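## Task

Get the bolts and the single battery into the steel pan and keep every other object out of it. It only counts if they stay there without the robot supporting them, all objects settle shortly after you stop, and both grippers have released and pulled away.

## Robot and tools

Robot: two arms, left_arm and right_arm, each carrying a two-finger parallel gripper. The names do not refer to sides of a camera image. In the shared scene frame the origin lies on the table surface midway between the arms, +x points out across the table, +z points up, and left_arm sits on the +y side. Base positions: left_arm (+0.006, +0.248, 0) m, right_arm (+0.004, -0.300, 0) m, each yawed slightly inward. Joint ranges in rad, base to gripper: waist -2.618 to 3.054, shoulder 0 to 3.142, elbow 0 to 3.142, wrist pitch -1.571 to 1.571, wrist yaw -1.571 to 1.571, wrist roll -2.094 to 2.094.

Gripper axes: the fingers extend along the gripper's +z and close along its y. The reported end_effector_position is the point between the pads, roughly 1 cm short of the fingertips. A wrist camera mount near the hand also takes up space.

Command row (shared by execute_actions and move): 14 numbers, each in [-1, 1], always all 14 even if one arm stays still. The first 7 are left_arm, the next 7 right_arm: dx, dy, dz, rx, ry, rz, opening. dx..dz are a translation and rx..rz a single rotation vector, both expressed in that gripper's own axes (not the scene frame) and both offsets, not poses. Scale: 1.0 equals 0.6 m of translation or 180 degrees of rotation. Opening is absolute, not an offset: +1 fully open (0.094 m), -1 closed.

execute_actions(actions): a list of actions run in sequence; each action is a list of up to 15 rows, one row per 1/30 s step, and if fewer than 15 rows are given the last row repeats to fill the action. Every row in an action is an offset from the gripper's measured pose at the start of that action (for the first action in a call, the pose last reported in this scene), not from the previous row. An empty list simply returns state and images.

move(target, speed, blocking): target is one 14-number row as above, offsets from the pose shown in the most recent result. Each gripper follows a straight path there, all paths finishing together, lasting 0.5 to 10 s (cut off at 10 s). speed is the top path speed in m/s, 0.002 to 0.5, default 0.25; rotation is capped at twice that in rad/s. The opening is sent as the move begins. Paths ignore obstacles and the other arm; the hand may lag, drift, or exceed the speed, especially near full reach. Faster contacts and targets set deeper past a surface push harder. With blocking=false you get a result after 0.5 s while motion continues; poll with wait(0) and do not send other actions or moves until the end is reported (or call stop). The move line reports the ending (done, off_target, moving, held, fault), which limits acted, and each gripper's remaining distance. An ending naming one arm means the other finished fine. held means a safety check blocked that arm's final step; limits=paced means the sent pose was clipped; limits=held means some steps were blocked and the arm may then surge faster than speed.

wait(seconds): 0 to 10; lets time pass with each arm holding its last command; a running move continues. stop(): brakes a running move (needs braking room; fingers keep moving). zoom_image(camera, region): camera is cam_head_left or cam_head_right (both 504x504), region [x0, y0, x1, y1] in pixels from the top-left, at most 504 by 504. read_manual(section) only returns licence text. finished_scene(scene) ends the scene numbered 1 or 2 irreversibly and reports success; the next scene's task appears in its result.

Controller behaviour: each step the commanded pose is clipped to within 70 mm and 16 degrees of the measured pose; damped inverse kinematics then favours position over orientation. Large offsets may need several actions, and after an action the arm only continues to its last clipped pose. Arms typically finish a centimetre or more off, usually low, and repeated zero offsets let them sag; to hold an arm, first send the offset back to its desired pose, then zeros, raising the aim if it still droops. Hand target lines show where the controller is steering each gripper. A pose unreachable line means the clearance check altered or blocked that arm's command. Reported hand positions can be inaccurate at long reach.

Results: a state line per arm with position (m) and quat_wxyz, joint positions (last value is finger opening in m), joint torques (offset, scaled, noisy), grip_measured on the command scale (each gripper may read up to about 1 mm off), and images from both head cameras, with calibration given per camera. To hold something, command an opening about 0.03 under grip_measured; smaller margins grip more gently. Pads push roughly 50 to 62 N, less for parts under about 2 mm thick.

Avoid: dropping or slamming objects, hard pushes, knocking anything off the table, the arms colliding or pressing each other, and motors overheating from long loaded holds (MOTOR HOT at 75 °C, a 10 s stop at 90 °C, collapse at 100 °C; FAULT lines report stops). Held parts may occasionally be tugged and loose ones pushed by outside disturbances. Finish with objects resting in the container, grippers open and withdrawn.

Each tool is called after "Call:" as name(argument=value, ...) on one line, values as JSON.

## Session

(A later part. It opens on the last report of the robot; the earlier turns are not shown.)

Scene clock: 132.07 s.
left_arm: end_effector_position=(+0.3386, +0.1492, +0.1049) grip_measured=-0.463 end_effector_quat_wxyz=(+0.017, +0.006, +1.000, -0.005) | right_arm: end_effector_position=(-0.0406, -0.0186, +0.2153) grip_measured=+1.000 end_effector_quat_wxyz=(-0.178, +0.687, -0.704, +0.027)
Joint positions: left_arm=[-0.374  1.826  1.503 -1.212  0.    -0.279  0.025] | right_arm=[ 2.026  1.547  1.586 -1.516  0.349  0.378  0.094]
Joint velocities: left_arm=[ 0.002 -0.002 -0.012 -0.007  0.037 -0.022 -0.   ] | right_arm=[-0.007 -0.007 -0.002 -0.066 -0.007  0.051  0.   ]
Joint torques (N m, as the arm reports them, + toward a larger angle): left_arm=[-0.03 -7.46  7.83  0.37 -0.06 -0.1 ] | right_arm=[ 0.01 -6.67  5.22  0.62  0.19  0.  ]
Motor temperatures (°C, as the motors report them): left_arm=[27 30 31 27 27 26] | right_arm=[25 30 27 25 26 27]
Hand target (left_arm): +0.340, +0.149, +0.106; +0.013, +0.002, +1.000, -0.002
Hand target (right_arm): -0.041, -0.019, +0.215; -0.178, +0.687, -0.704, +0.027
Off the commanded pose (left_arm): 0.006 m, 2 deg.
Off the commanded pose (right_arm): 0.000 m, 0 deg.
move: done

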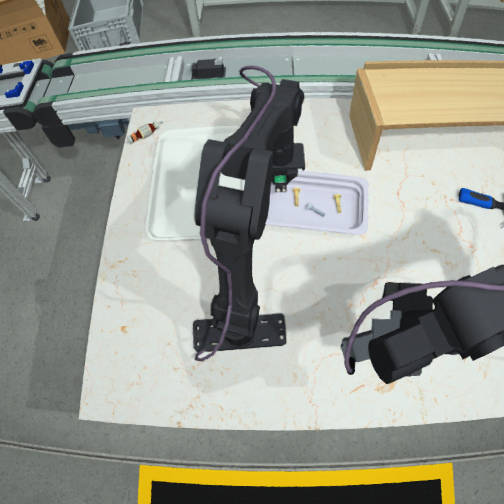

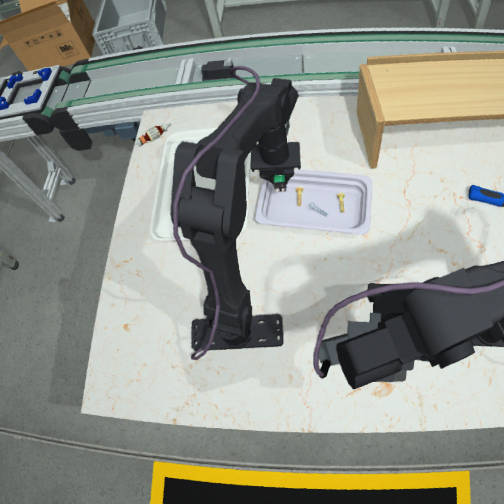

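Call:
move(target=[0.012,0,0.148,0,0,0,-0.55,0,0,0,0,0,0,1], speed=0.1)

Call:
move(target=[0,0,0,0,0,0,-0.25,0,0,0,0,0,0,1])

Call:
move(target=[0,0,-0.16,0,0,0,-0.25,0,0,0,0,0,0,1])

Call:
move(target=[0.05,0.25,0,0,0,0,-0.25,0,0,0,0,0,0,1])

Scene clock: 137.33 s.
left_arm: end_effector_position=(+0.3365, +0.1498, +0.0222) grip_measured=-0.463 end_effector_quat_wxyz=(+0.022, +0.004, +1.000, -0.007) | right_arm: end_effector_position=(-0.0406, -0.0186, +0.2153) grip_measured=+1.000 end_effector_quat_wxyz=(-0.178, +0.687, -0.704, +0.027)
Joint positions: left_arm=[-0.374  1.884  1.239 -0.879  0.    -0.282  0.025] | right_arm=[ 2.026  1.547  1.586 -1.516  0.349  0.378  0.094]
Joint velocities: left_arm=[-0.012 -0.007 -0.007  0.037  0.037 -0.022 -0.002] | right_arm=[ 0.002  0.002 -0.007  0.022 -0.066 -0.007  0.   ]
Joint torques (N m, as the arm reports them, + toward a larger angle): left_arm=[-0.6  -8.08  4.57  0.73 -0.05 -0.09] | right_arm=[ 0.   -6.67  5.23  0.6   0.19  0.01]
Motor temperatures (°C, as the motors report them): left_arm=[27 29 31 27 27 26] | right_arm=[25 30 27 25 26 27]
Hand target (left_arm): +0.333, +0.148, +0.016; +0.017, +0.006, +1.000, -0.005
Hand target (right_arm): -0.041, -0.019, +0.215; -0.178, +0.687, -0.704, +0.027
Off the commanded pose (left_arm): 0.007 m, 1 deg.
Off the commanded pose (right_arm): 0.000 m, 0 deg.
move: done

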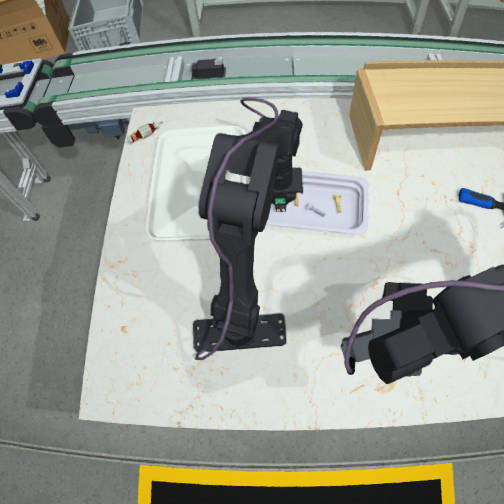

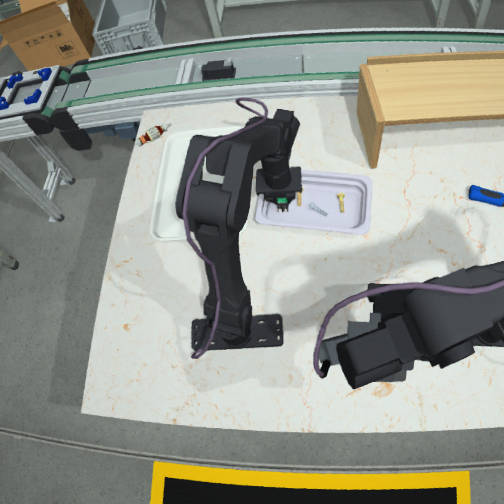

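Scene clock: 137.83 s.
left_arm: end_effector_position=(+0.3365, +0.1498, +0.0222) grip_measured=-0.253 end_effector_quat_wxyz=(+0.022, +0.004, +1.000, -0.007) | right_arm: end_effector_position=(-0.0406, -0.0186, +0.2153) grip_measured=+1.000 end_effector_quat_wxyz=(-0.178, +0.687, -0.704, +0.027)
Joint positions: left_arm=[-0.374  1.884  1.239 -0.879  0.    -0.282  0.035] | right_arm=[ 2.026  1.547  1.586 -1.516  0.349  0.378  0.094]
Joint velocities: left_arm=[ 0.017  0.002 -0.012 -0.007  0.037 -0.051  0.   ] | right_arm=[-0.017 -0.012  0.002 -0.081  0.051 -0.066  0.   ]
Joint torques (N m, as the arm reports them, + toward a larger angle): left_arm=[ 0.07 -8.73  5.69  0.59 -0.04 -0.03] | right_arm=[ 0.04 -6.66  5.24  0.61  0.19  0.  ]
Motor temperatures (°C, as the motors report them): left_arm=[27 29 31 27 27 26] | right_arm=[25 30 27 25 26 27]
Hand target (left_arm): +0.336, +0.150, +0.022; +0.022, +0.004, +1.000, -0.007
Hand target (right_arm): -0.041, -0.019, +0.215; -0.178, +0.687, -0.704, +0.027
Off the commanded pose (left_arm): 0.000 m, 0 deg.
Off the commanded pose (right_arm): 0.000 m, 0 deg.
move: done

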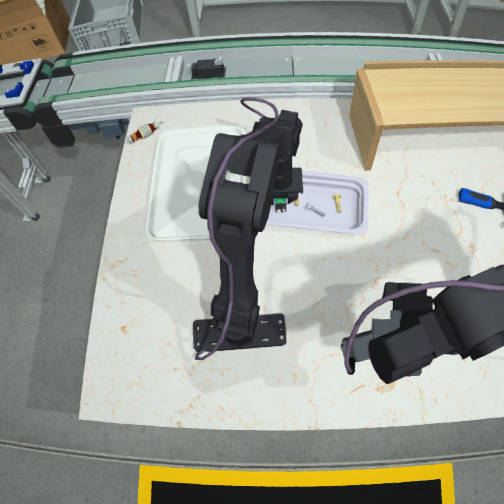

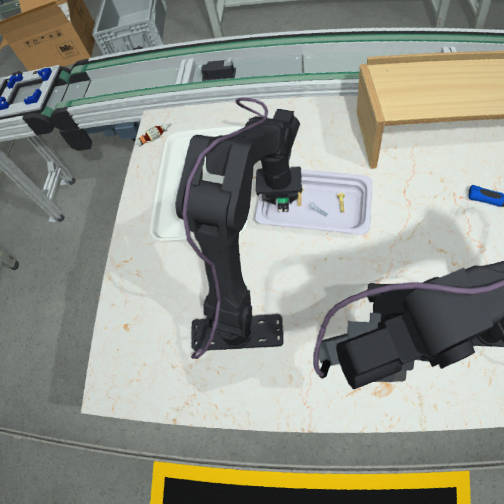

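Scene clock: 138.97 s.
left_arm: end_effector_position=(+0.3349, +0.1503, +0.1167) grip_measured=-0.253 end_effector_quat_wxyz=(+0.028, +0.004, +1.000, -0.009) | right_arm: end_effector_position=(-0.0406, -0.0186, +0.2153) grip_measured=+1.000 end_effector_quat_wxyz=(-0.178, +0.687, -0.704, +0.027)
Joint positions: left_arm=[-0.374  1.787  1.501 -1.225  0.    -0.282  0.035] | right_arm=[ 2.026  1.547  1.586 -1.516  0.349  0.378  0.094]
Joint velocities: left_arm=[-0.002 -0.012  0.012 -0.007 -0.022  0.007  0.   ] | right_arm=[-0.017  0.002 -0.007  0.007 -0.051 -0.037  0.   ]
Joint torques (N m, as the arm reports them, + toward a larger angle): left_arm=[ 0.29 -7.99  7.1   0.41 -0.04  0.  ] | right_arm=[ 0.01 -6.68  5.22  0.61  0.2   0.01]
Motor temperatures (°C, as the motors report them): left_arm=[27 29 31 27 27 26] | right_arm=[25 30 27 25 26 27]
Hand target (left_arm): +0.334, +0.152, +0.118; +0.023, +0.004, +1.000, -0.007
Hand target (right_arm): -0.041, -0.019, +0.215; -0.178, +0.687, -0.704, +0.027
Off the commanded pose (left_arm): 0.003 m, 1 deg.
Off the commanded pose (right_arm): 0.000 m, 0 deg.
move: done

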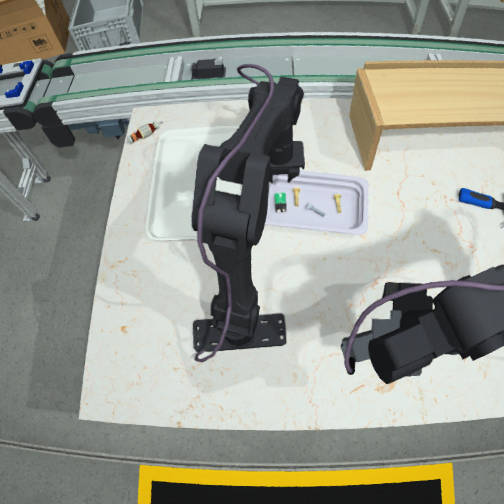

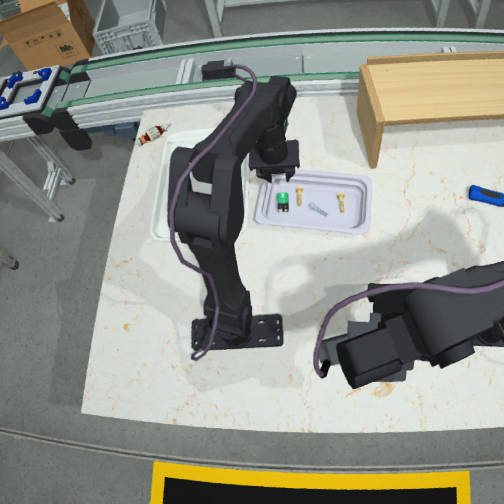

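Scene clock: 140.23 s.
left_arm: end_effector_position=(+0.3060, +0.3053, +0.1130) grip_measured=-0.253 end_effector_quat_wxyz=(+0.021, +0.000, +1.000, -0.001) | right_arm: end_effector_position=(-0.0406, -0.0186, +0.2153) grip_measured=+1.000 end_effector_quat_wxyz=(-0.178, +0.687, -0.704, +0.027)
Joint positions: left_arm=[ 0.108  1.662  1.342 -1.21   0.01   0.192  0.035] | right_arm=[ 2.026  1.547  1.586 -1.516  0.349  0.378  0.094]
Joint velocities: left_arm=[ 0.002  0.012 -0.002 -0.022 -0.066  0.051 -0.001] | right_arm=[-0.007 -0.002 -0.012 -0.022  0.022 -0.037  0.   ]
Joint torques (N m, as the arm reports them, + toward a larger angle): left_arm=[ 0.13 -8.35  4.6   0.7   0.04  0.03] | right_arm=[ 0.02 -6.68  5.22  0.61  0.19  0.01]
Motor temperatures (°C, as the motors report them): left_arm=[27 29 31 27 27 26] | right_arm=[25 30 27 25 26 27]
Hand target (left_arm): +0.304, +0.304, +0.113; +0.026, +0.004, +1.000, -0.004
Hand target (right_arm): -0.041, -0.019, +0.215; -0.178, +0.687, -0.704, +0.027
Off the commanded pose (left_arm): 0.005 m, 1 deg.
Off the commanded pose (right_arm): 0.000 m, 0 deg.
move: done

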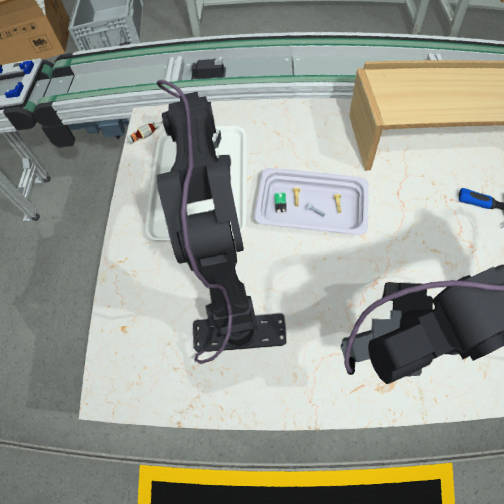

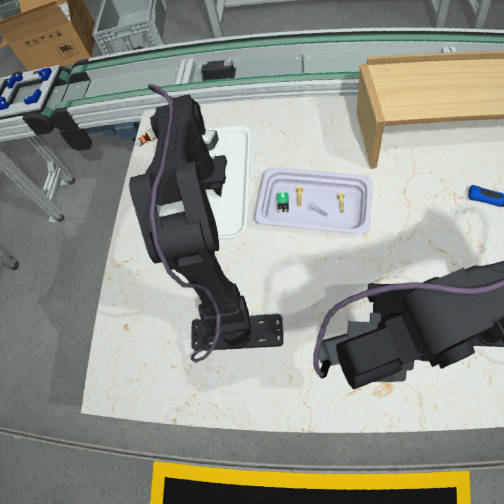

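Something is at the right edge of the image; checking it.

Call:
zoom_image(camera="cam_head_left", region=[424,170,504,250])

Region (424, 170, 504, 250) of cam_head_left's 504x504 image, scaled by 6.300, with more detail than that image has.

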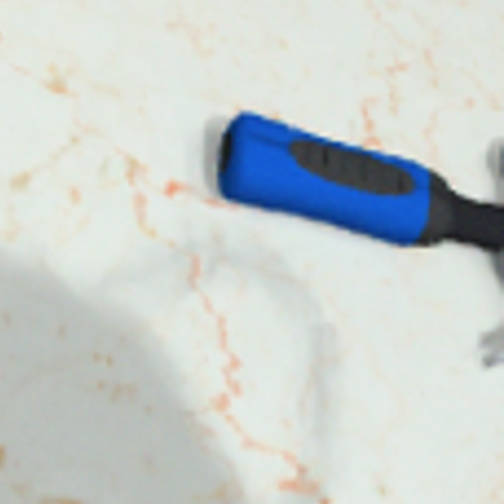

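Hammer.

Call:
finished_scene(scene=1)

The scene is finished: the task was done.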